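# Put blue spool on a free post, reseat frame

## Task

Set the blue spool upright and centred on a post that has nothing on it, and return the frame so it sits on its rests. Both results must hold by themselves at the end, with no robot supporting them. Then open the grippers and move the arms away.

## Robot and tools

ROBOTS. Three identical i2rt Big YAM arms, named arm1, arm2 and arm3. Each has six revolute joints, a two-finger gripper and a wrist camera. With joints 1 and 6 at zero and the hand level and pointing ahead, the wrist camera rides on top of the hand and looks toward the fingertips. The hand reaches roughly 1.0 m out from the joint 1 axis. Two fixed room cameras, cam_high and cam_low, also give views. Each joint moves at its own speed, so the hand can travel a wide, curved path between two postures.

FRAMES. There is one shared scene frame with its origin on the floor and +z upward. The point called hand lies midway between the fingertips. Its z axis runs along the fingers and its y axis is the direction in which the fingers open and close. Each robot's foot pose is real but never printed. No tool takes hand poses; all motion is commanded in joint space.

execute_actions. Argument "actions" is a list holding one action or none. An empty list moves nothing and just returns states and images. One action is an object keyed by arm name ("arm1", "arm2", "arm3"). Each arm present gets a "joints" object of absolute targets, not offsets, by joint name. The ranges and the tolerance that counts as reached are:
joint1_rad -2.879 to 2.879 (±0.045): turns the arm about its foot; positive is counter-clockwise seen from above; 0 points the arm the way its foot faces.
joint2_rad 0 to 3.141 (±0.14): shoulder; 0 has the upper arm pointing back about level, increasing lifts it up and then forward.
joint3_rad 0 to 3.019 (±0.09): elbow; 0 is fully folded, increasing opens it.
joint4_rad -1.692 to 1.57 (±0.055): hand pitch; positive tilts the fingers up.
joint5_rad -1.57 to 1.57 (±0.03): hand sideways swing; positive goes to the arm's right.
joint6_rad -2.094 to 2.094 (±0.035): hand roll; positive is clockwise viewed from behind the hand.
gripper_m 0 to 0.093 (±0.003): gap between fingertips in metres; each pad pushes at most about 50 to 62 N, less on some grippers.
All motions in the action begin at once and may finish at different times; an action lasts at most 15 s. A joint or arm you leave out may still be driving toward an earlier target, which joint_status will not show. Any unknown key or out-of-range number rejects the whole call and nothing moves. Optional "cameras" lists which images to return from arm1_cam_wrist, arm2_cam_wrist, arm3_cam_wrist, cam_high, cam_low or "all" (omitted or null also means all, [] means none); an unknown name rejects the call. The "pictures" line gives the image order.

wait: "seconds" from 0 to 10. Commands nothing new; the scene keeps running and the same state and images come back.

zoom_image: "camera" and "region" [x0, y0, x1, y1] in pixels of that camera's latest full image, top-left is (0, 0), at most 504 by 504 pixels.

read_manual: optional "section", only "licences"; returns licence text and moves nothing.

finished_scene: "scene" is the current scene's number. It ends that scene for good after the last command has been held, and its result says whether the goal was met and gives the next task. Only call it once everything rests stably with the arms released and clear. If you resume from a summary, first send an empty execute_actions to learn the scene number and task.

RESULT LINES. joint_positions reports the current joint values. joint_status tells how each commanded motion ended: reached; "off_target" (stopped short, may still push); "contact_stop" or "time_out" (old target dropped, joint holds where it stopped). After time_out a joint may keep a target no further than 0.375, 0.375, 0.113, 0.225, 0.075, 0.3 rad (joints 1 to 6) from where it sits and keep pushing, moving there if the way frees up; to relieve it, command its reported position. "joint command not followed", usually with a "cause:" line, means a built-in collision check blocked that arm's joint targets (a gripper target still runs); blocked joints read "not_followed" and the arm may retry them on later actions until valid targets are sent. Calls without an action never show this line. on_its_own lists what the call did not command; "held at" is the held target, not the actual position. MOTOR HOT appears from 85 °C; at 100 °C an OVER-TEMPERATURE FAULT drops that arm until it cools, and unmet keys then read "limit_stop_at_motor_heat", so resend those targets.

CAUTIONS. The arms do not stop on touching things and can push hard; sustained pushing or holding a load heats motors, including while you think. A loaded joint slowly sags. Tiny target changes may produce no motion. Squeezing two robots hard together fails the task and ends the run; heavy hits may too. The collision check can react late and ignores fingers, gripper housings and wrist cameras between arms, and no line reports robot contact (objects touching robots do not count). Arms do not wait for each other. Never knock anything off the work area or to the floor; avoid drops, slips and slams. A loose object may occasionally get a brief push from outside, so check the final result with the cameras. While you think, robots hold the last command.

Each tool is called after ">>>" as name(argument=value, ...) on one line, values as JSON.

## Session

>>> execute_actions(actions=[])

Scene clock: 0.00 s.
Motor temperatures (°C, as the motors report them): arm1=[25 36 41 27 27 27] | arm2=[25 30 36 25 26 27] | arm3=[26 32 37 27 27 25]
arm1.joint_positions: joint1_rad=-0.316 joint2_rad=+0.534 joint3_rad=+1.389 joint4_rad=-1.189 joint5_rad=+0.238 joint6_rad=-0.381 gripper_m=+0.095
arm1.joint_status: not commanded
arm1.hand: x=+1.2589 y=+0.1131 z=+1.4272 quat_wxyz=(-0.298, +0.814, -0.058, -0.495) (m; scene frame)
arm2.joint_positions: joint1_rad=+0.403 joint2_rad=+0.557 joint3_rad=+1.386 joint4_rad=-1.459 joint5_rad=+0.225 joint6_rad=-0.034 gripper_m=+0.094
arm2.joint_status: not commanded
arm2.hand: x=-0.5896 y=+1.1198 z=+1.3368 quat_wxyz=(-0.395, -0.298, -0.835, +0.242) (m; scene frame)
arm3.joint_positions: joint1_rad=+0.128 joint2_rad=+0.558 joint3_rad=+1.373 joint4_rad=-1.268 joint5_rad=+0.089 joint6_rad=-0.315 gripper_m=+0.094
arm3.joint_status: not commanded
arm3.hand: x=-0.6357 y=-1.0501 z=+1.3686 quat_wxyz=(-0.490, +0.575, -0.625, -0.197) (m; scene frame)
pictures: arm1_cam_wrist, arm2_cam_wrist, arm3_cam_wrist, cam_high, cam_low
Images, in order (width x height): arm1_cam_wrist 504x504, arm2_cam_wrist 504x504, arm3_cam_wrist 504x504, cam_high 672x504, cam_low 672x504.

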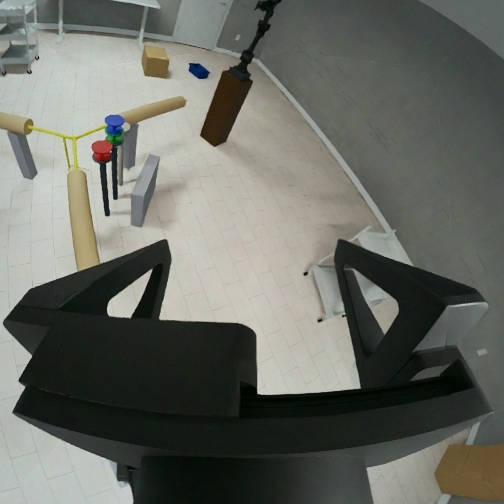

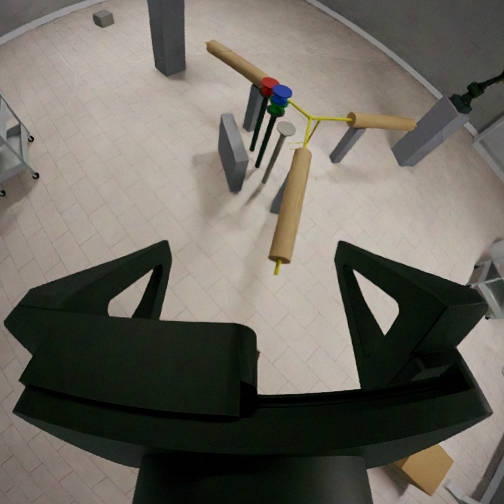

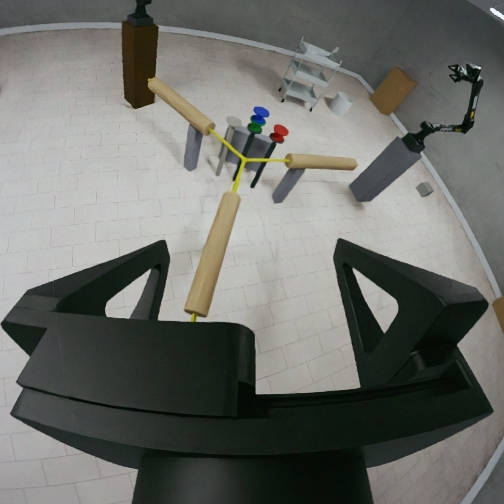

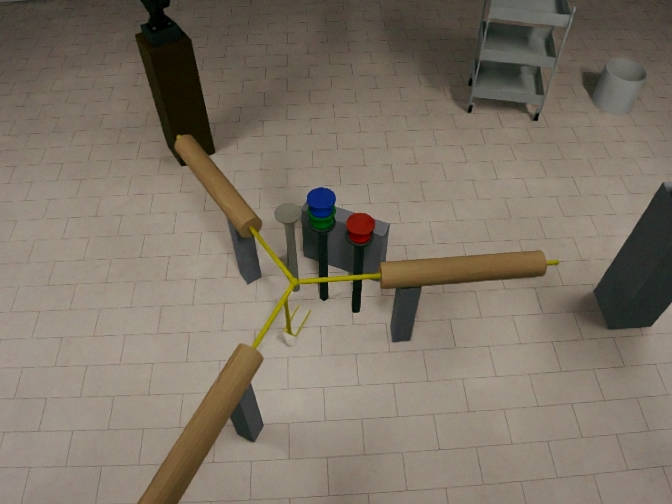

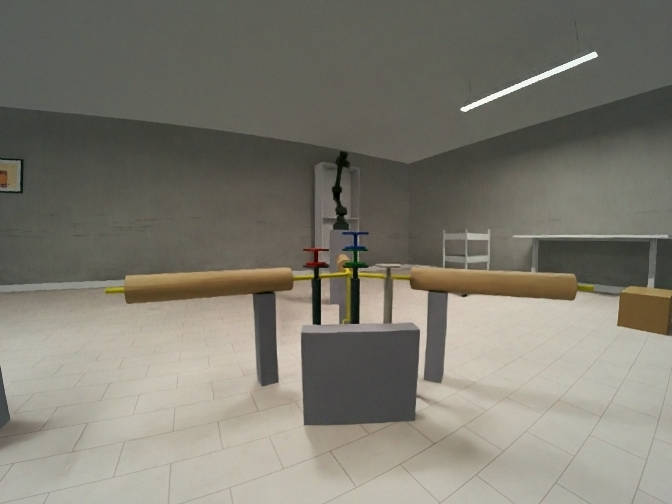

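>>> zoom_image(camera="cam_high", region=[220, 170, 420, 370])

>>> zoom_image(camera="cam_high", region=[480, 210, 600, 330])

>>> zoom_image(camera="cam_high", region=[140, 100, 260, 220])

>>> zoom_image(camera="cam_low", region=[270, 210, 430, 370])

Region (220, 170, 420, 370) of cam_high's 672x504 image, scaled by 2.520, with more detail than that image has.

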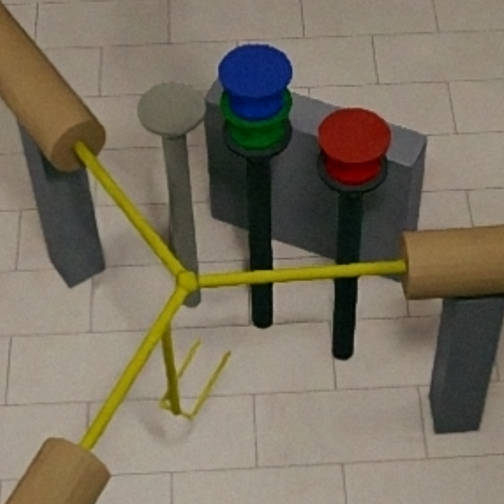

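Region (480, 210, 600, 330) of cam_high's 672x504 image, scaled by 4.200, with more detail than that image has.

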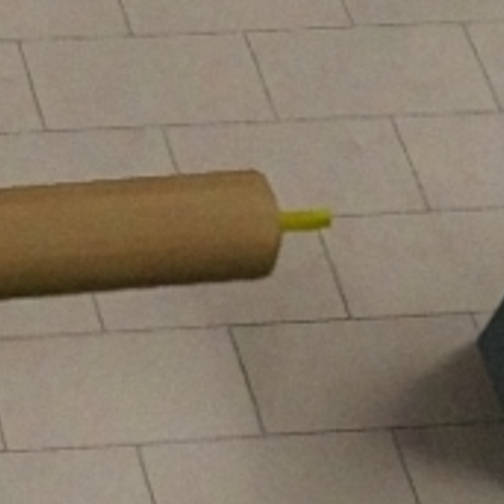

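Region (140, 100, 260, 220) of cam_high's 672x504 image, scaled by 4.200, with more detail than that image has.

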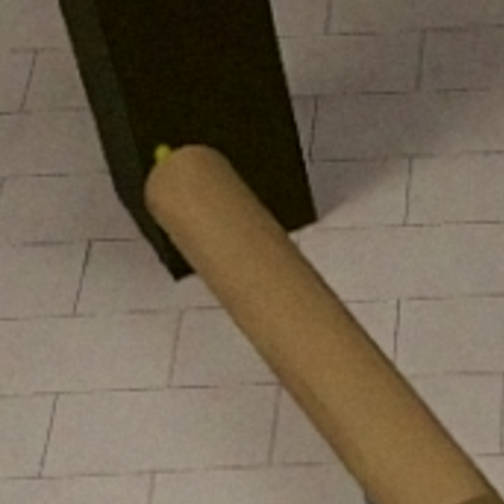

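Region (270, 210, 430, 370) of cam_low's 672x504 image, scaled by 3.150, with more detail than that image has.

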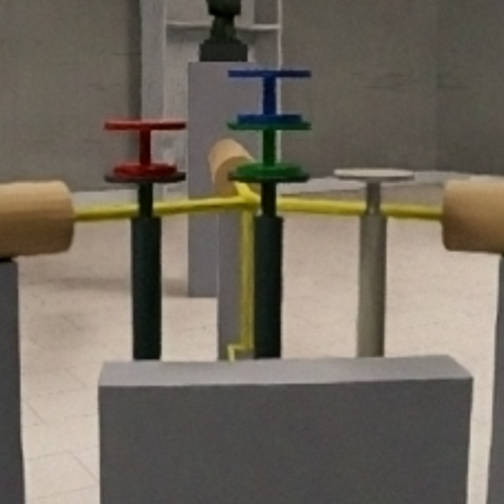

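>>> execute_actions(actions=[{"arm1": {"joints": {"joint1_rad": 0.147, "joint2_rad": 2.467, "joint3_rad": 1.378, "joint4_rad": -0.454, "joint5_rad": 0.0, "joint6_rad": 0.065, "gripper_m": 0.093}}, "arm2": {"joints": {"joint1_rad": -0.344, "joint2_rad": 2.365, "joint3_rad": 1.198, "joint4_rad": -0.389, "joint5_rad": 0.0, "joint6_rad": -0.350, "gripper_m": 0.093}}, "arm3": {"joints": {"joint1_rad": -0.015, "joint2_rad": 2.260, "joint3_rad": 0.700, "joint4_rad": 0.005, "joint5_rad": 0.0, "joint6_rad": 0.014, "gripper_m": 0.093}}}])

Scene clock: 53.40 s.
Motor temperatures (°C, as the motors report them): arm1=[25 36 47 27 27 27] | arm2=[25 30 41 25 26 27] | arm3=[26 31 42 27 27 25]
arm1.joint_positions: joint1_rad=+0.148 joint2_rad=+2.477 joint3_rad=+1.373 joint4_rad=-0.468 joint5_rad=+0.002 joint6_rad=+0.057 gripper_m=+0.093
arm1.joint_status: all done
arm1.hand: x=+0.9243 y=-0.0558 z=+0.5543 quat_wxyz=(+0.000, +1.000, +0.024, +0.009) (m; scene frame)
arm2.joint_positions: joint1_rad=-0.351 joint2_rad=+2.372 joint3_rad=+1.188 joint4_rad=-0.399 joint5_rad=+0.001 joint6_rad=-0.341 gripper_m=+0.093
arm2.joint_status: all done
arm2.hand: x=-0.6285 y=+0.7815 z=+0.5580 quat_wxyz=(+0.004, -0.490, -0.872, +0.001) (m; scene frame)
arm3.joint_positions: joint1_rad=-0.009 joint2_rad=+2.259 joint3_rad=+0.700 joint4_rad=-0.005 joint5_rad=+0.003 joint6_rad=+0.003 gripper_m=+0.093
arm3.joint_status: all done
arm3.hand: x=-0.5753 y=-0.9741 z=+0.5604 quat_wxyz=(-0.001, +0.516, -0.856, +0.003) (m; scene frame)
pictures: arm1_cam_wrist, arm2_cam_wrist, arm3_cam_wrist, cam_high, cam_low
Images, in order (width x height): arm1_cam_wrist 504x504, arm2_cam_wrist 504x504, arm3_cam_wrist 504x504, cam_high 672x504, cam_low 672x504.

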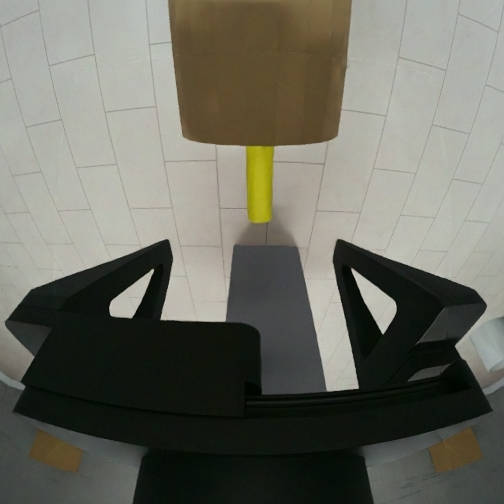

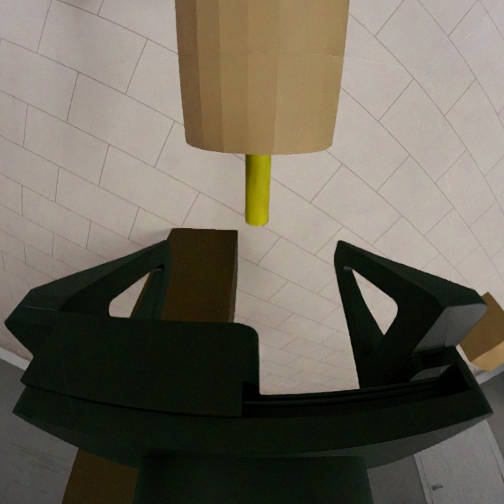

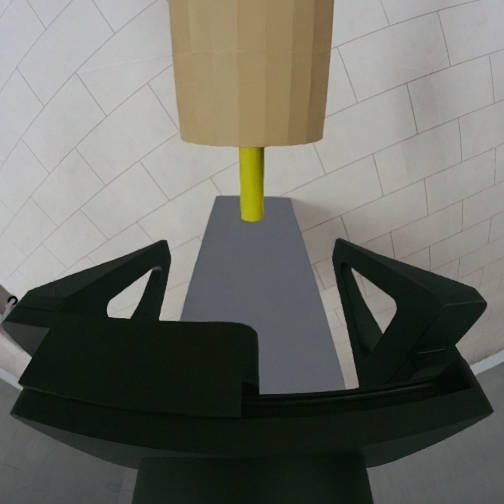

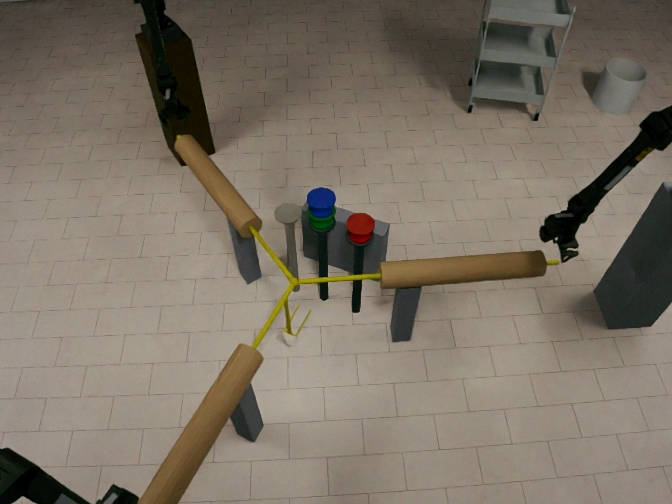

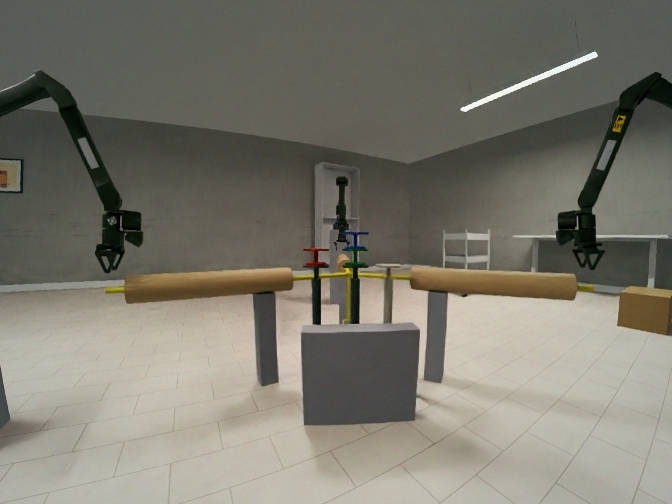

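>>> execute_actions(actions=[{"arm1": {"joints": {"joint1_rad": 0.136, "joint2_rad": 2.668}}, "arm2": {"joints": {"joint2_rad": 2.592}}, "arm3": {"joints": {"joint1_rad": 0.004, "joint2_rad": 2.530}}}], cameras=[])

>>> execute_actions(actions=[{"arm1": {"joints": {"joint3_rad": 1.516, "joint4_rad": -0.379}}, "arm2": {"joints": {"joint3_rad": 1.320, "joint4_rad": -0.281}}, "arm3": {"joints": {"joint3_rad": 0.848, "joint4_rad": 0.123}}}])

Scene clock: 72.40 s.
Motor temperatures (°C, as the motors report them): arm1=[25 40 44 27 27 27] | arm2=[25 32 38 25 26 27] | arm3=[26 32 38 27 27 25]
arm1.joint_positions: joint1_rad=+0.143 joint2_rad=+2.685 joint3_rad=+1.370 joint4_rad=-0.462 joint5_rad=+0.002 joint6_rad=+0.057 gripper_m=+0.093
arm1.joint_status: all done
arm1.hand: x=+1.0209 y=-0.0436 z=+0.4588 quat_wxyz=(-0.008, +0.994, +0.022, +0.111) (m; scene frame)
arm2.joint_positions: joint1_rad=-0.351 joint2_rad=+2.600 joint3_rad=+1.191 joint4_rad=-0.392 joint5_rad=+0.001 joint6_rad=-0.341 gripper_m=+0.093
arm2.joint_status: all done
arm2.hand: x=-0.6483 y=+0.8736 z=+0.4629 quat_wxyz=(+0.076, -0.487, -0.866, -0.081) (m; scene frame)
arm3.joint_positions: joint1_rad=-0.009 joint2_rad=+2.535 joint3_rad=+0.702 joint4_rad=+0.001 joint5_rad=+0.003 joint6_rad=+0.003 gripper_m=+0.093
arm3.joint_status: all done
arm3.hand: x=-0.6275 y=-1.0742 z=+0.4934 quat_wxyz=(+0.113, +0.511, -0.849, +0.073) (m; scene frame)
pictures: none
No camera images: the call's "cameras" was empty. Leave "cameras" out to get every camera's image.

Scene clock: 73.37 s.
Motor temperatures (°C, as the motors report them): arm1=[25 40 44 27 27 27] | arm2=[25 32 38 25 26 27] | arm3=[26 32 38 27 27 25]
arm1.joint_positions: joint1_rad=+0.143 joint2_rad=+2.672 joint3_rad=+1.508 joint4_rad=-0.388 joint5_rad=+0.001 joint6_rad=+0.057 gripper_m=+0.093
arm1.joint_status: all done
arm1.hand: x=+0.9127 y=-0.0542 z=+0.4754 quat_wxyz=(+0.001, +1.000, +0.021, -0.001) (m; scene frame)
arm2.joint_positions: joint1_rad=-0.351 joint2_rad=+2.588 joint3_rad=+1.322 joint4_rad=-0.284 joint5_rad=+0.001 joint6_rad=-0.341 gripper_m=+0.093
arm2.joint_status: all done
arm2.hand: x=-0.6254 y=+0.7639 z=+0.4741 quat_wxyz=(-0.007, -0.490, -0.872, +0.013) (m; scene frame)
arm3.joint_positions: joint1_rad=-0.009 joint2_rad=+2.523 joint3_rad=+0.855 joint4_rad=+0.120 joint5_rad=+0.003 joint6_rad=+0.003 gripper_m=+0.093
arm3.joint_status: all done
arm3.hand: x=-0.5673 y=-0.9594 z=+0.4770 quat_wxyz=(-0.008, +0.516, -0.856, -0.001) (m; scene frame)
pictures: arm1_cam_wrist, arm2_cam_wrist, arm3_cam_wrist, cam_high, cam_low
Images, in order (width x height): arm1_cam_wrist 504x504, arm2_cam_wrist 504x504, arm3_cam_wrist 504x504, cam_high 672x504, cam_low 672x504.

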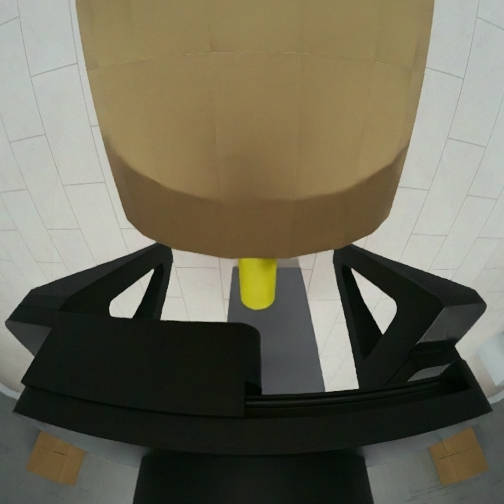

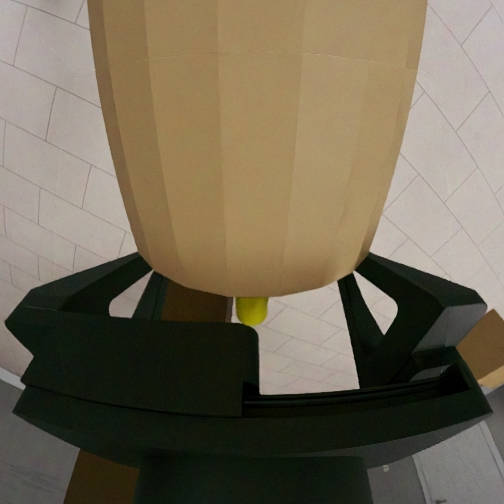

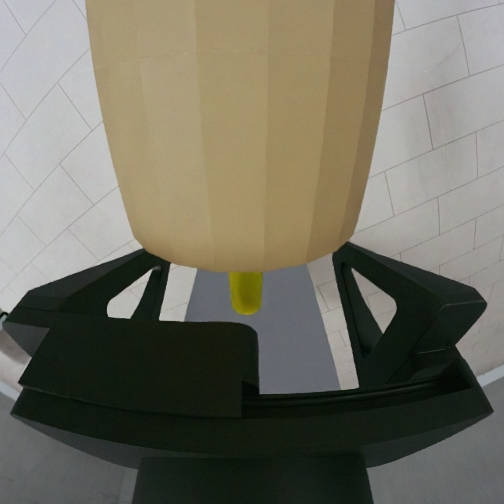

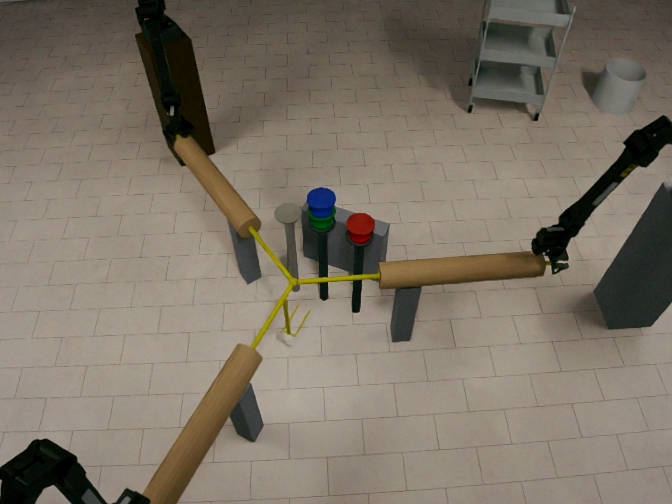

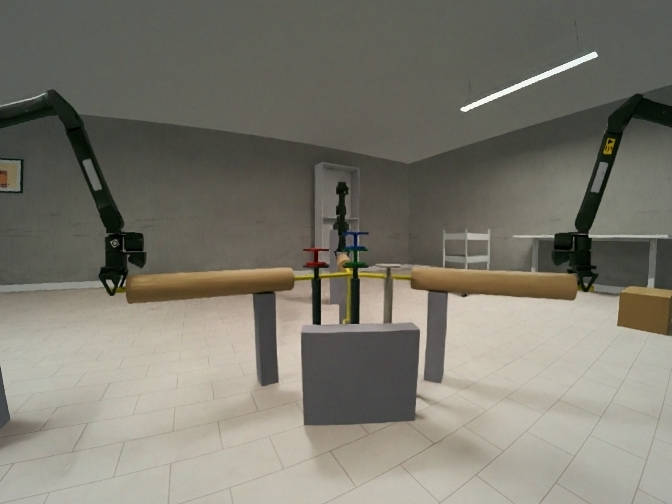

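>>> execute_actions(actions=[])

Scene clock: 89.07 s.
Motor temperatures (°C, as the motors report them): arm1=[25 41 43 27 27 27] | arm2=[25 32 37 25 26 27] | arm3=[26 32 37 27 27 25]
arm1.joint_positions: joint1_rad=+0.143 joint2_rad=+2.672 joint3_rad=+1.508 joint4_rad=-0.388 joint5_rad=+0.001 joint6_rad=+0.057 gripper_m=+0.093
arm1.joint_status: all done
arm1.hand: x=+0.9127 y=-0.0542 z=+0.4754 quat_wxyz=(+0.001, +1.000, +0.021, -0.001) (m; scene frame)
arm2.joint_positions: joint1_rad=-0.351 joint2_rad=+2.588 joint3_rad=+1.322 joint4_rad=-0.284 joint5_rad=+0.001 joint6_rad=-0.341 gripper_m=+0.093
arm2.joint_status: all done
arm2.hand: x=-0.6254 y=+0.7639 z=+0.4741 quat_wxyz=(-0.007, -0.490, -0.872, +0.013) (m; scene frame)
arm3.joint_positions: joint1_rad=-0.009 joint2_rad=+2.523 joint3_rad=+0.855 joint4_rad=+0.120 joint5_rad=+0.003 joint6_rad=+0.003 gripper_m=+0.093
arm3.joint_status: all done
arm3.hand: x=-0.5673 y=-0.9594 z=+0.4770 quat_wxyz=(-0.008, +0.516, -0.856, -0.001) (m; scene frame)
pictures: arm1_cam_wrist, arm2_cam_wrist, arm3_cam_wrist, cam_high, cam_low
Images, in order (width x height): arm1_cam_wrist 504x504, arm2_cam_wrist 504x504, arm3_cam_wrist 504x504, cam_high 672x504, cam_low 672x504.

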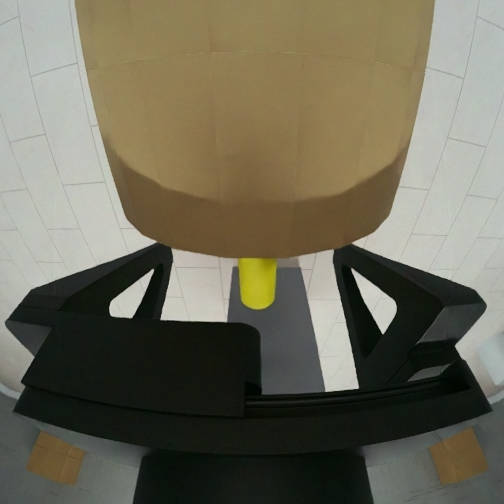

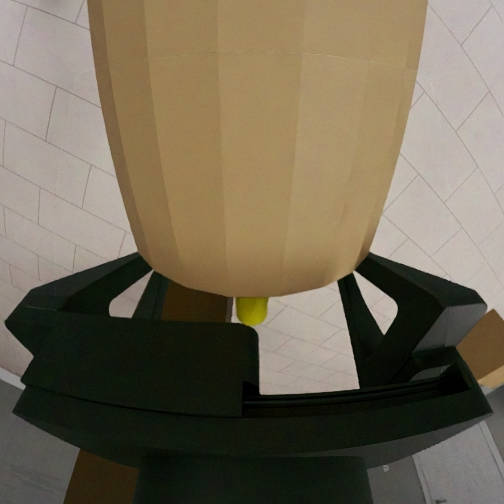

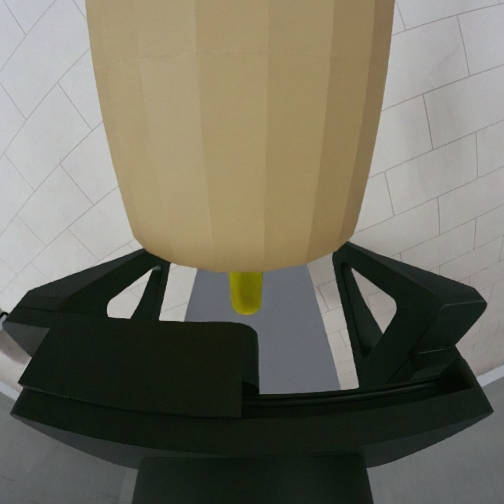

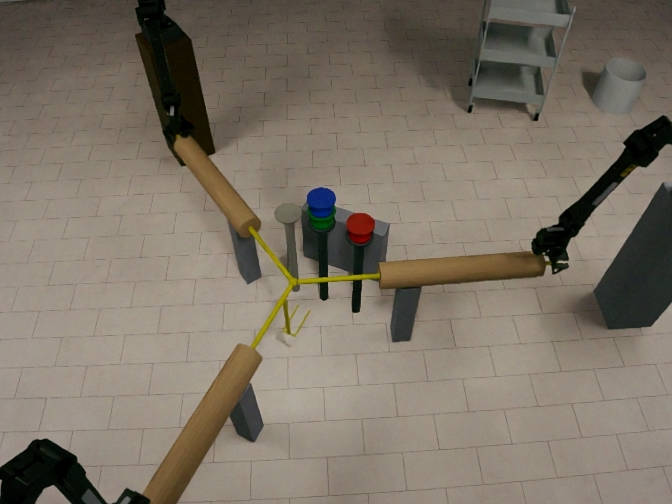

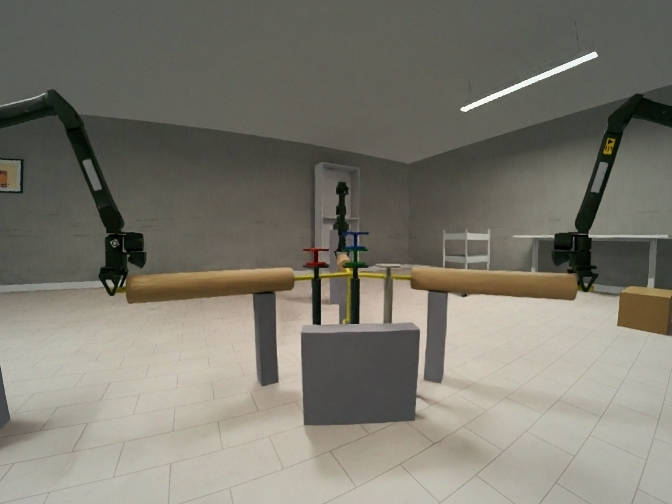

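>>> execute_actions(actions=[{"arm2": {"joints": {"joint1_rad": -0.366, "joint3_rad": 1.297, "joint6_rad": -0.353}}, "arm3": {"joints": {"joint1_rad": 0.012, "joint2_rad": 2.53, "joint6_rad": 0.012}}}], cameras=["arm2_cam_wrist", "arm3_cam_wrist"])

Scene clock: 100.47 s.
Motor temperatures (°C, as the motors report them): arm1=[25 42 42 27 27 27] | arm2=[25 32 36 25 26 27] | arm3=[26 32 36 27 27 25]
arm1.joint_positions: joint1_rad=+0.143 joint2_rad=+2.672 joint3_rad=+1.508 joint4_rad=-0.388 joint5_rad=+0.001 joint6_rad=+0.057 gripper_m=+0.093
arm1.joint_status: not commanded
arm1.hand: x=+0.9127 y=-0.0542 z=+0.4754 quat_wxyz=(+0.001, +1.000, +0.021, -0.001) (m; scene frame)
arm2.joint_positions: joint1_rad=-0.358 joint2_rad=+2.588 joint3_rad=+1.295 joint4_rad=-0.284 joint5_rad=+0.001 joint6_rad=-0.344 gripper_m=+0.093
arm2.joint_status: all done
arm2.hand: x=-0.6320 y=+0.7792 z=+0.4710 quat_wxyz=(+0.002, -0.492, -0.871, +0.003) (m; scene frame)
arm3.joint_positions: joint1_rad=+0.001 joint2_rad=+2.523 joint3_rad=+0.855 joint4_rad=+0.120 joint5_rad=+0.003 joint6_rad=+0.003 gripper_m=+0.093
arm3.joint_status: all done
arm3.hand: x=-0.5703 y=-0.9578 z=+0.4770 quat_wxyz=(-0.008, +0.520, -0.854, -0.001) (m; scene frame)
pictures: arm2_cam_wrist, arm3_cam_wrist
Images, in order (width x height): arm2_cam_wrist 504x504, arm3_cam_wrist 504x504.

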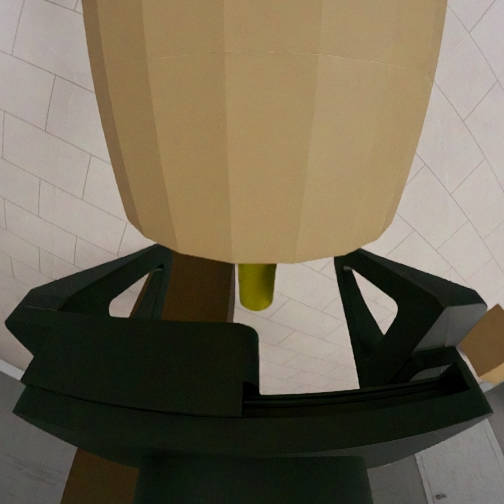

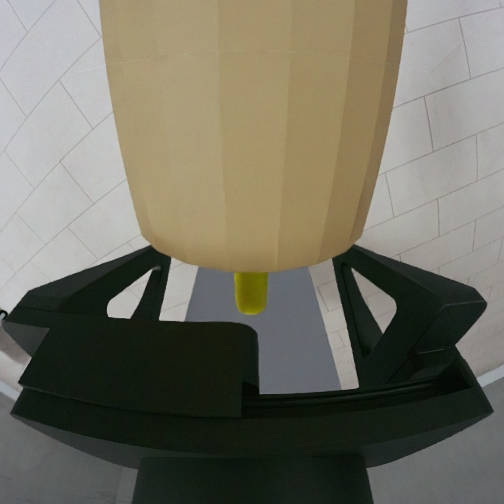

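>>> execute_actions(actions=[{"arm1": {"joints": {"gripper_m": 0.0}}, "arm2": {"joints": {"gripper_m": 0.0}}, "arm3": {"joints": {"joint3_rad": 0.843, "gripper_m": 0.05}}}], cameras=["arm1_cam_wrist", "arm2_cam_wrist", "arm3_cam_wrist"])

Scene clock: 115.63 s.
Motor temperatures (°C, as the motors report them): arm1=[25 42 42 27 27 27] | arm2=[25 32 36 25 26 27] | arm3=[26 33 36 27 27 25]
arm1.joint_positions: joint1_rad=+0.142 joint2_rad=+2.672 joint3_rad=+1.508 joint4_rad=-0.388 joint5_rad=+0.002 joint6_rad=+0.055 gripper_m=+0.019
arm1.joint_status: gripper_m off_target (ended at +0.019, target +0.000)
arm1.hand: x=+0.9127 y=-0.0539 z=+0.4754 quat_wxyz=(+0.001, +1.000, +0.022, -0.001) (m; scene frame)
arm2.joint_positions: joint1_rad=-0.359 joint2_rad=+2.588 joint3_rad=+1.295 joint4_rad=-0.284 joint5_rad=+0.002 joint6_rad=-0.344 gripper_m=+0.019
arm2.joint_status: gripper_m off_target (ended at +0.019, target +0.000)
arm2.hand: x=-0.6322 y=+0.7790 z=+0.4710 quat_wxyz=(+0.002, -0.492, -0.871, +0.003) (m; scene frame)
arm3.joint_positions: joint1_rad=+0.001 joint2_rad=+2.523 joint3_rad=+0.855 joint4_rad=+0.120 joint5_rad=+0.003 joint6_rad=+0.003 gripper_m=+0.050
arm3.joint_status: all done
arm3.hand: x=-0.5703 y=-0.9578 z=+0.4770 quat_wxyz=(-0.008, +0.520, -0.854, -0.001) (m; scene frame)
pictures: arm1_cam_wrist, arm2_cam_wrist, arm3_cam_wrist
Images, in order (width x height): arm1_cam_wrist 504x504, arm2_cam_wrist 504x504, arm3_cam_wrist 504x504.

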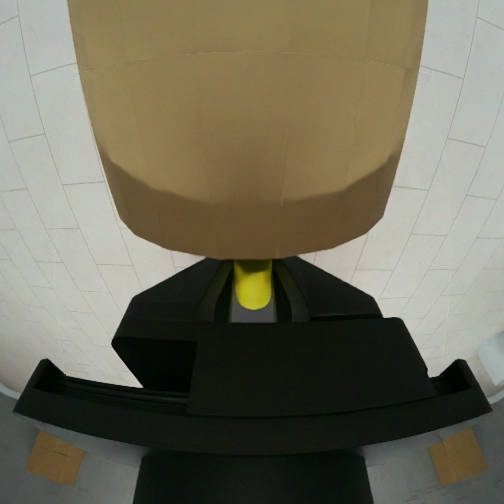

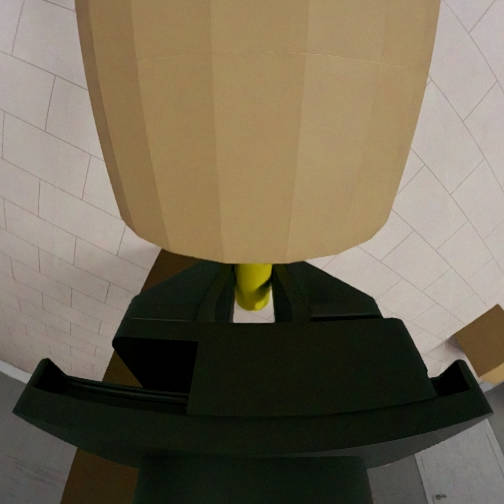

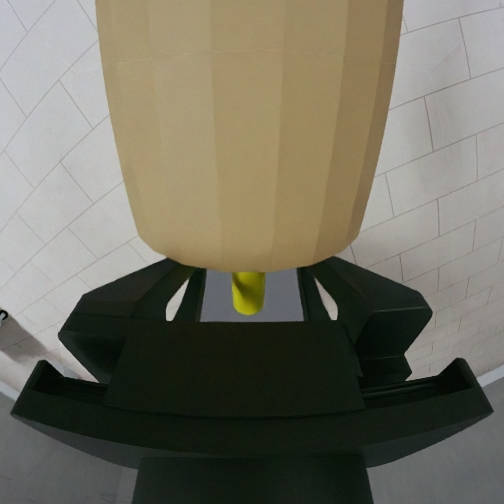

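>>> execute_actions(actions=[{"arm3": {"joints": {"joint2_rad": 2.523, "joint3_rad": 0.855, "gripper_m": 0.0}}}], cameras=["arm3_cam_wrist", "cam_high", "cam_low"])

Scene clock: 119.57 s.
Motor temperatures (°C, as the motors report them): arm1=[25 42 42 27 27 27] | arm2=[25 32 36 25 26 27] | arm3=[26 33 36 27 27 25]
arm1.joint_positions: joint1_rad=+0.142 joint2_rad=+2.672 joint3_rad=+1.508 joint4_rad=-0.388 joint5_rad=+0.003 joint6_rad=+0.055 gripper_m=+0.019
arm1.joint_status: not commanded
arm1.hand: x=+0.9127 y=-0.0538 z=+0.4754 quat_wxyz=(+0.001, +1.000, +0.022, -0.001) (m; scene frame)
arm2.joint_positions: joint1_rad=-0.359 joint2_rad=+2.588 joint3_rad=+1.295 joint4_rad=-0.283 joint5_rad=+0.002 joint6_rad=-0.344 gripper_m=+0.019
arm2.joint_status: not commanded
arm2.hand: x=-0.6322 y=+0.7789 z=+0.4710 quat_wxyz=(+0.002, -0.492, -0.871, +0.003) (m; scene frame)
arm3.joint_positions: joint1_rad=+0.002 joint2_rad=+2.523 joint3_rad=+0.855 joint4_rad=+0.120 joint5_rad=-0.002 joint6_rad=+0.004 gripper_m=+0.018
arm3.joint_status: gripper_m off_target (ended at +0.018, target +0.000); the others done
arm3.hand: x=-0.5714 y=-0.9573 z=+0.4770 quat_wxyz=(-0.007, +0.521, -0.854, -0.003) (m; scene frame)
pictures: arm3_cam_wrist, cam_high, cam_low
Images, in order (width x height): arm3_cam_wrist 504x504, cam_high 672x504, cam_low 672x504.

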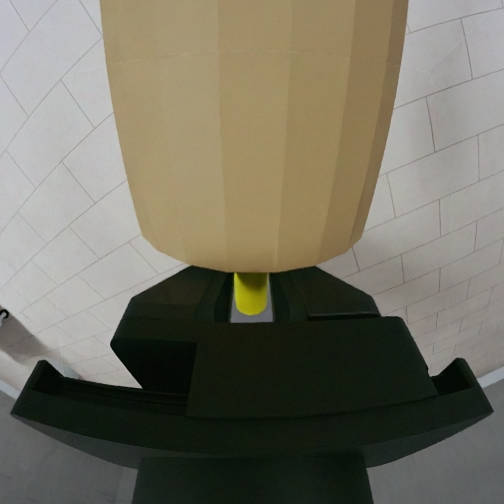

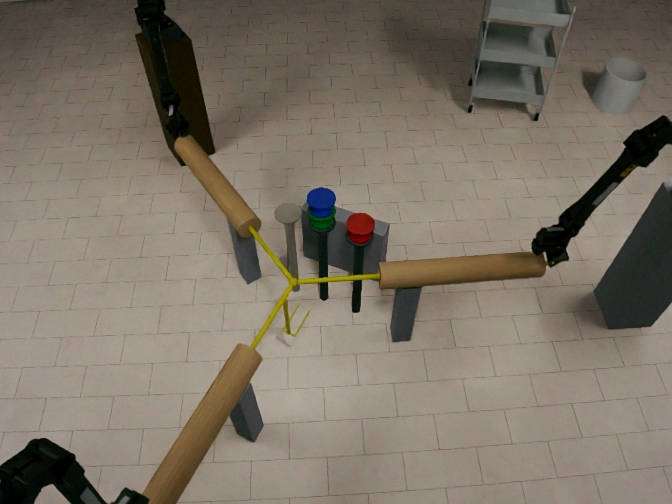

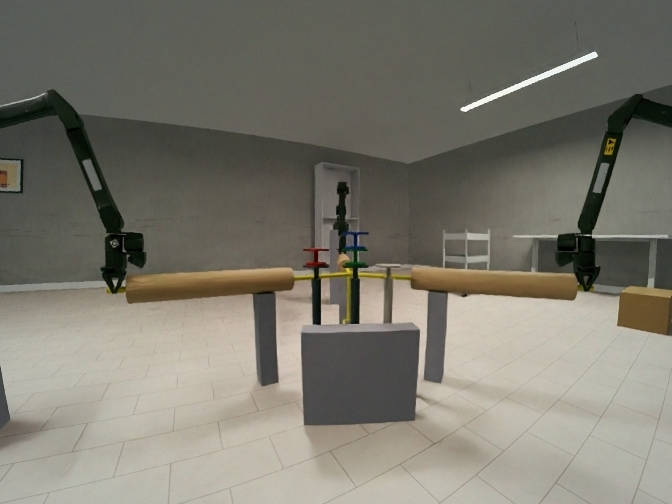

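>>> execute_actions(actions=[{"arm1": {"joints": {"joint1_rad": 0.142, "joint2_rad": 2.383, "joint3_rad": 1.373, "joint4_rad": -0.502}}, "arm2": {"joints": {"joint1_rad": -0.36, "joint2_rad": 2.296, "joint3_rad": 1.178, "joint4_rad": -0.428, "joint6_rad": -0.344}}, "arm3": {"joints": {"joint1_rad": 0.001, "joint2_rad": 2.152, "joint3_rad": 0.71, "joint4_rad": -0.081, "joint6_rad": 0.004}}}], cameras=["cam_low"])

Scene clock: 235.33 s.
Motor temperatures (°C, as the motors report them): arm1=[25 45 41 27 27 27] | arm2=[25 33 34 25 26 27] | arm3=[26 33 34 27 27 25]
arm1.joint_positions: joint1_rad=+0.144 joint2_rad=+2.411 joint3_rad=+1.364 joint4_rad=-0.502 joint5_rad=+0.002 joint6_rad=+0.053 gripper_m=+0.019
arm1.joint_status: all done
arm1.hand: x=+0.9113 y=-0.0544 z=+0.5865 quat_wxyz=(+0.001, +1.000, +0.023, -0.003) (m; scene frame)
arm2.joint_positions: joint1_rad=-0.365 joint2_rad=+2.313 joint3_rad=+1.168 joint4_rad=-0.428 joint5_rad=+0.003 joint6_rad=-0.346 gripper_m=+0.019
arm2.joint_status: all done
arm2.hand: x=-0.6344 y=+0.7774 z=+0.5823 quat_wxyz=(+0.002, -0.494, -0.869, +0.005) (m; scene frame)
arm3.joint_positions: joint1_rad=+0.002 joint2_rad=+2.174 joint3_rad=+0.704 joint4_rad=-0.079 joint5_rad=-0.002 joint6_rad=+0.004 gripper_m=+0.018
arm3.joint_status: all done
arm3.hand: x=-0.5722 y=-0.9581 z=+0.5861 quat_wxyz=(-0.006, +0.521, -0.854, -0.003) (m; scene frame)
pictures: cam_low
Images, in order (width x height): cam_low 672x504.

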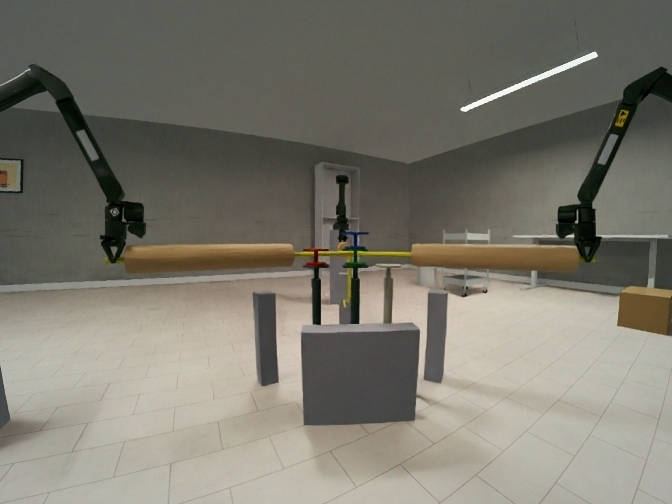

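>>> execute_actions(actions=[{"arm1": {"joints": {"joint1_rad": 0.107, "joint2_rad": 2.129, "joint3_rad": 1.274, "joint4_rad": -0.657, "joint6_rad": 0.02}}, "arm2": {"joints": {"joint1_rad": -0.329, "joint2_rad": 2.019, "joint3_rad": 1.086, "joint4_rad": -0.613, "joint6_rad": -0.314}}, "arm3": {"joints": {"joint1_rad": -0.001, "joint2_rad": 1.809, "joint3_rad": 0.73, "joint4_rad": -0.426, "joint6_rad": 0.001}}}], cameras=[])

>>> execute_actions(actions=[{"arm1": {"joints": {"joint1_rad": 0.023, "joint2_rad": 1.872, "joint3_rad": 1.212, "joint4_rad": -0.849, "joint6_rad": -0.064}}, "arm2": {"joints": {"joint1_rad": -0.255, "joint2_rad": 1.722, "joint3_rad": 1.015, "joint4_rad": -0.837, "joint6_rad": -0.24}}, "arm3": {"joints": {"joint1_rad": -0.004, "joint2_rad": 1.624, "joint3_rad": 0.945, "joint4_rad": -0.807, "joint6_rad": -0.002}}}], cameras=["cam_low"])

Scene clock: 245.37 s.
Motor temperatures (°C, as the motors report them): arm1=[25 45 41 27 27 27] | arm2=[25 34 35 25 26 27] | arm3=[26 33 34 27 27 25]
arm1.joint_positions: joint1_rad=+0.105 joint2_rad=+2.153 joint3_rad=+1.259 joint4_rad=-0.662 joint5_rad=+0.003 joint6_rad=+0.011 gripper_m=+0.019
arm1.joint_status: all done
arm1.hand: x=+0.9235 y=-0.0320 z=+0.6967 quat_wxyz=(+0.000, +1.000, +0.025, +0.001) (m; scene frame)
arm2.joint_positions: joint1_rad=-0.332 joint2_rad=+2.032 joint3_rad=+1.068 joint4_rad=-0.617 joint5_rad=+0.003 joint6_rad=-0.314 gripper_m=+0.019
arm2.joint_status: all done
arm2.hand: x=-0.6227 y=+0.7998 z=+0.6920 quat_wxyz=(+0.004, -0.494, -0.870, +0.002) (m; scene frame)
arm3.joint_positions: joint1_rad=+0.002 joint2_rad=+1.828 joint3_rad=+0.716 joint4_rad=-0.426 joint5_rad=-0.001 joint6_rad=+0.004 gripper_m=+0.018
arm3.joint_status: all done
arm3.hand: x=-0.5608 y=-0.9353 z=+0.6991 quat_wxyz=(-0.011, +0.521, -0.854, -0.005) (m; scene frame)
pictures: none
No camera images: the call's "cameras" was empty. Leave "cameras" out to get every camera's image.

Scene clock: 246.50 s.
Motor temperatures (°C, as the motors report them): arm1=[25 45 41 27 27 27] | arm2=[25 34 35 25 26 27] | arm3=[26 33 34 27 27 25]
arm1.joint_positions: joint1_rad=+0.023 joint2_rad=+1.887 joint3_rad=+1.196 joint4_rad=-0.856 joint5_rad=+0.001 joint6_rad=-0.072 gripper_m=+0.019
arm1.joint_status: all done
arm1.hand: x=+0.9463 y=+0.0111 z=+0.8111 quat_wxyz=(+0.000, +1.000, +0.026, -0.003) (m; scene frame)
arm2.joint_positions: joint1_rad=-0.260 joint2_rad=+1.731 joint3_rad=+0.991 joint4_rad=-0.836 joint5_rad=+0.001 joint6_rad=-0.242 gripper_m=+0.019
arm2.joint_status: all done
arm2.hand: x=-0.6000 y=+0.8442 z=+0.8017 quat_wxyz=(+0.002, -0.494, -0.870, +0.004) (m; scene frame)
arm3.joint_positions: joint1_rad=+0.002 joint2_rad=+1.630 joint3_rad=+0.897 joint4_rad=-0.791 joint5_rad=-0.004 joint6_rad=+0.004 gripper_m=+0.018
arm3.joint_status: all done
arm3.hand: x=-0.5402 y=-0.8929 z=+0.8107 quat_wxyz=(-0.016, +0.521, -0.854, -0.010) (m; scene frame)
pictures: cam_low
Images, in order (width x height): cam_low 672x504.

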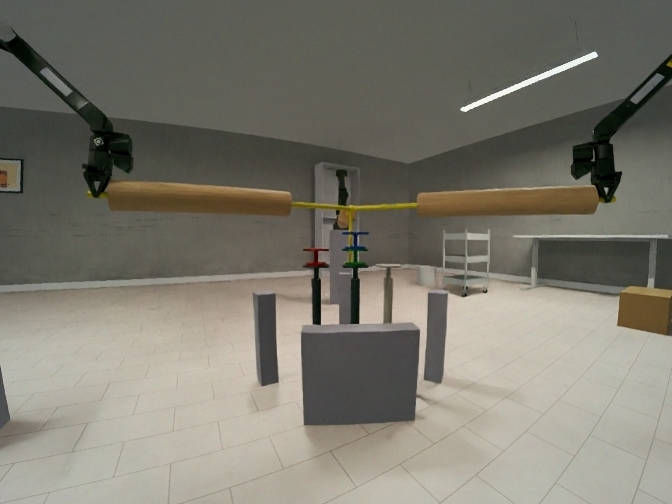

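>>> execute_actions(actions=[{"arm1": {"joints": {"joint1_rad": -0.046, "joint2_rad": 1.678, "joint3_rad": 1.305, "joint4_rad": -1.115, "joint6_rad": -0.125}}, "arm2": {"joints": {"joint1_rad": -0.188, "joint2_rad": 1.489, "joint3_rad": 1.114, "joint4_rad": -1.146, "joint6_rad": -0.176}}, "arm3": {"joints": {"joint1_rad": -0.012, "joint2_rad": 1.552, "joint3_rad": 1.218, "joint4_rad": -1.17, "joint6_rad": -0.008}}}], cameras=["cam_high", "cam_low"])

Scene clock: 256.10 s.
Motor temperatures (°C, as the motors report them): arm1=[25 45 43 27 27 27] | arm2=[25 33 37 25 26 27] | arm3=[26 33 38 27 27 25]
arm1.joint_positions: joint1_rad=-0.046 joint2_rad=+1.690 joint3_rad=+1.239 joint4_rad=-1.108 joint5_rad=+0.004 joint6_rad=-0.135 gripper_m=+0.019
arm1.joint_status: all done
arm1.hand: x=+0.9696 y=+0.0443 z=+0.9176 quat_wxyz=(-0.001, +1.000, +0.023, +0.003) (m; scene frame)
arm2.joint_positions: joint1_rad=-0.190 joint2_rad=+1.503 joint3_rad=+1.062 joint4_rad=-1.142 joint5_rad=-0.003 joint6_rad=-0.178 gripper_m=+0.019
arm2.joint_status: all done
arm2.hand: x=-0.5789 y=+0.8773 z=+0.9153 quat_wxyz=(+0.004, -0.491, -0.871, +0.000) (m; scene frame)
arm3.joint_positions: joint1_rad=-0.009 joint2_rad=+1.566 joint3_rad=+1.162 joint4_rad=-1.150 joint5_rad=-0.002 joint6_rad=-0.003 gripper_m=+0.018
arm3.joint_status: all done
arm3.hand: x=-0.5190 y=-0.8619 z=+0.9211 quat_wxyz=(-0.004, +0.519, -0.855, -0.002) (m; scene frame)
pictures: cam_high, cam_low
Images, in order (width x height): cam_high 672x504, cam_low 672x504.

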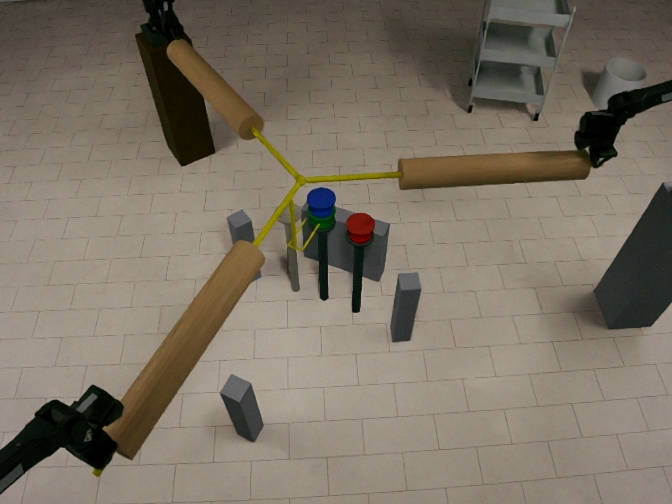

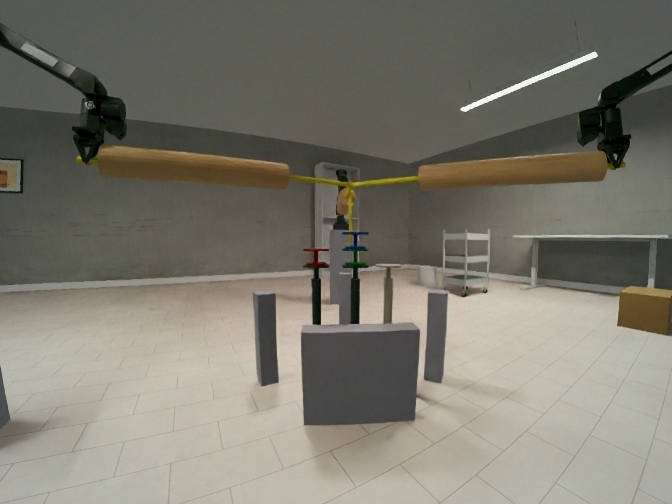

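>>> zoom_image(camera="cam_low", region=[290, 170, 410, 290])

>>> zoom_image(camera="cam_high", region=[250, 160, 390, 280])

Region (290, 170, 410, 290) of cam_low's 672x504 image, scaled by 4.200, with more detail than that image has.

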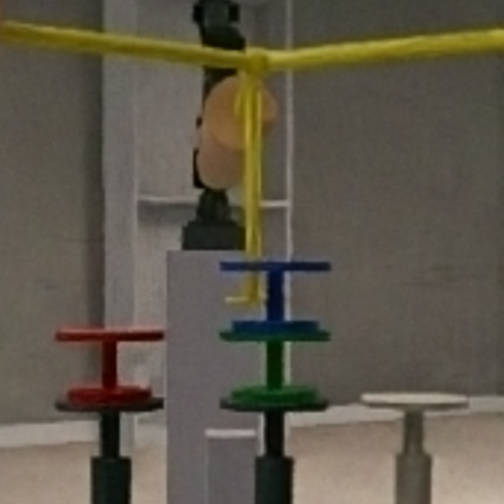

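Region (250, 160, 390, 280) of cam_high's 672x504 image, scaled by 3.600, with more detail than that image has; it fills the top 432 rows of this view, and the rest is white.

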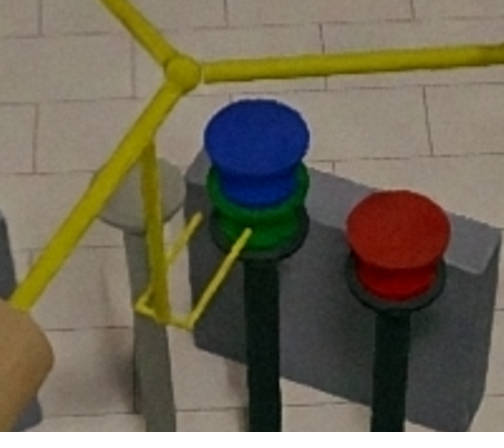

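>>> execute_actions(actions=[{"arm1": {"joints": {"joint1_rad": -0.149, "joint2_rad": 1.637, "joint3_rad": 1.235, "joint4_rad": -1.104, "joint6_rad": -0.228}}, "arm2": {"joints": {"joint1_rad": -0.101, "joint2_rad": 1.394, "joint3_rad": 0.989, "joint4_rad": -1.137, "joint6_rad": -0.086}}, "arm3": {"joints": {"joint1_rad": 0.011, "joint2_rad": 1.665, "joint3_rad": 1.366, "joint4_rad": -1.195, "joint6_rad": 0.012}}}], cameras=["cam_high", "cam_low"])

>>> zoom_image(camera="cam_low", region=[290, 170, 410, 290])

>>> zoom_image(camera="cam_high", region=[250, 140, 390, 280])

Scene clock: 326.33 s.
Motor temperatures (°C, as the motors report them): arm1=[25 43 54 27 27 27] | arm2=[25 32 44 25 26 27] | arm3=[26 33 46 27 27 25]
arm1.joint_positions: joint1_rad=-0.153 joint2_rad=+1.686 joint3_rad=+1.223 joint4_rad=-1.108 joint5_rad=+0.002 joint6_rad=-0.243 gripper_m=+0.019
arm1.joint_status: all done
arm1.hand: x=+0.9833 y=+0.0937 z=+0.9143 quat_wxyz=(+0.000, +1.000, +0.023, +0.008) (m; scene frame)
arm2.joint_positions: joint1_rad=-0.105 joint2_rad=+1.414 joint3_rad=+0.964 joint4_rad=-1.139 joint5_rad=+0.002 joint6_rad=-0.092 gripper_m=+0.019
arm2.joint_status: all done
arm2.hand: x=-0.5639 y=+0.9243 z=+0.9141 quat_wxyz=(+0.008, -0.491, -0.871, +0.000) (m; scene frame)
arm3.joint_positions: joint1_rad=+0.008 joint2_rad=+1.683 joint3_rad=+1.314 joint4_rad=-1.182 joint5_rad=-0.003 joint6_rad=+0.007 gripper_m=+0.018
arm3.joint_status: all done
arm3.hand: x=-0.5036 y=-0.8145 z=+0.9222 quat_wxyz=(-0.005, +0.522, -0.853, -0.003) (m; scene frame)
pictures: cam_high, cam_low
Images, in order (width x height): cam_high 672x504, cam_low 672x504.

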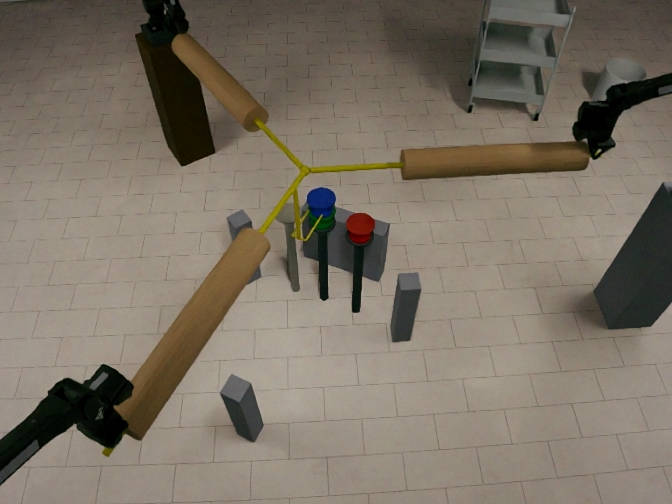

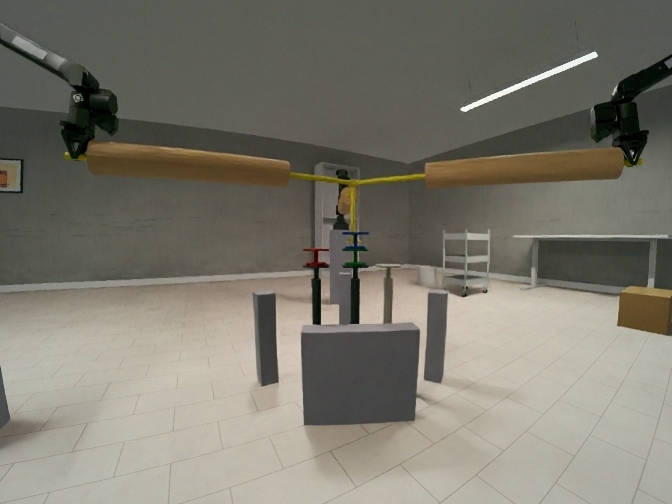

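Region (290, 170, 410, 290) of cam_low's 672x504 image, scaled by 4.200, with more detail than that image has.

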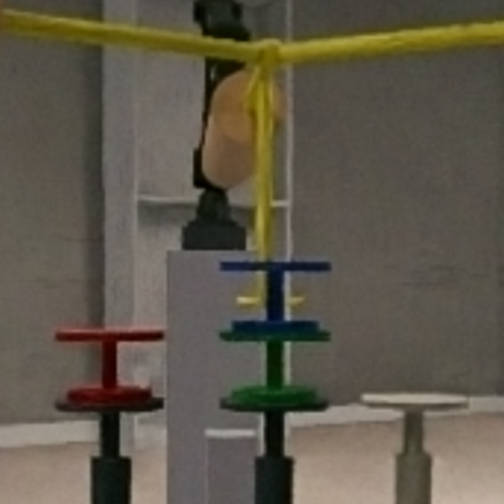

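Region (250, 140, 390, 280) of cam_high's 672x504 image, scaled by 3.600, with more detail than that image has.

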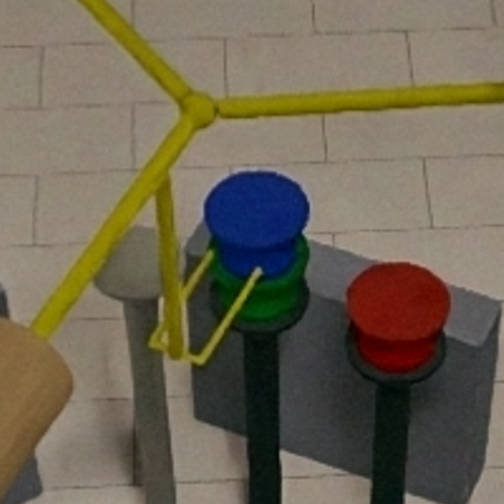

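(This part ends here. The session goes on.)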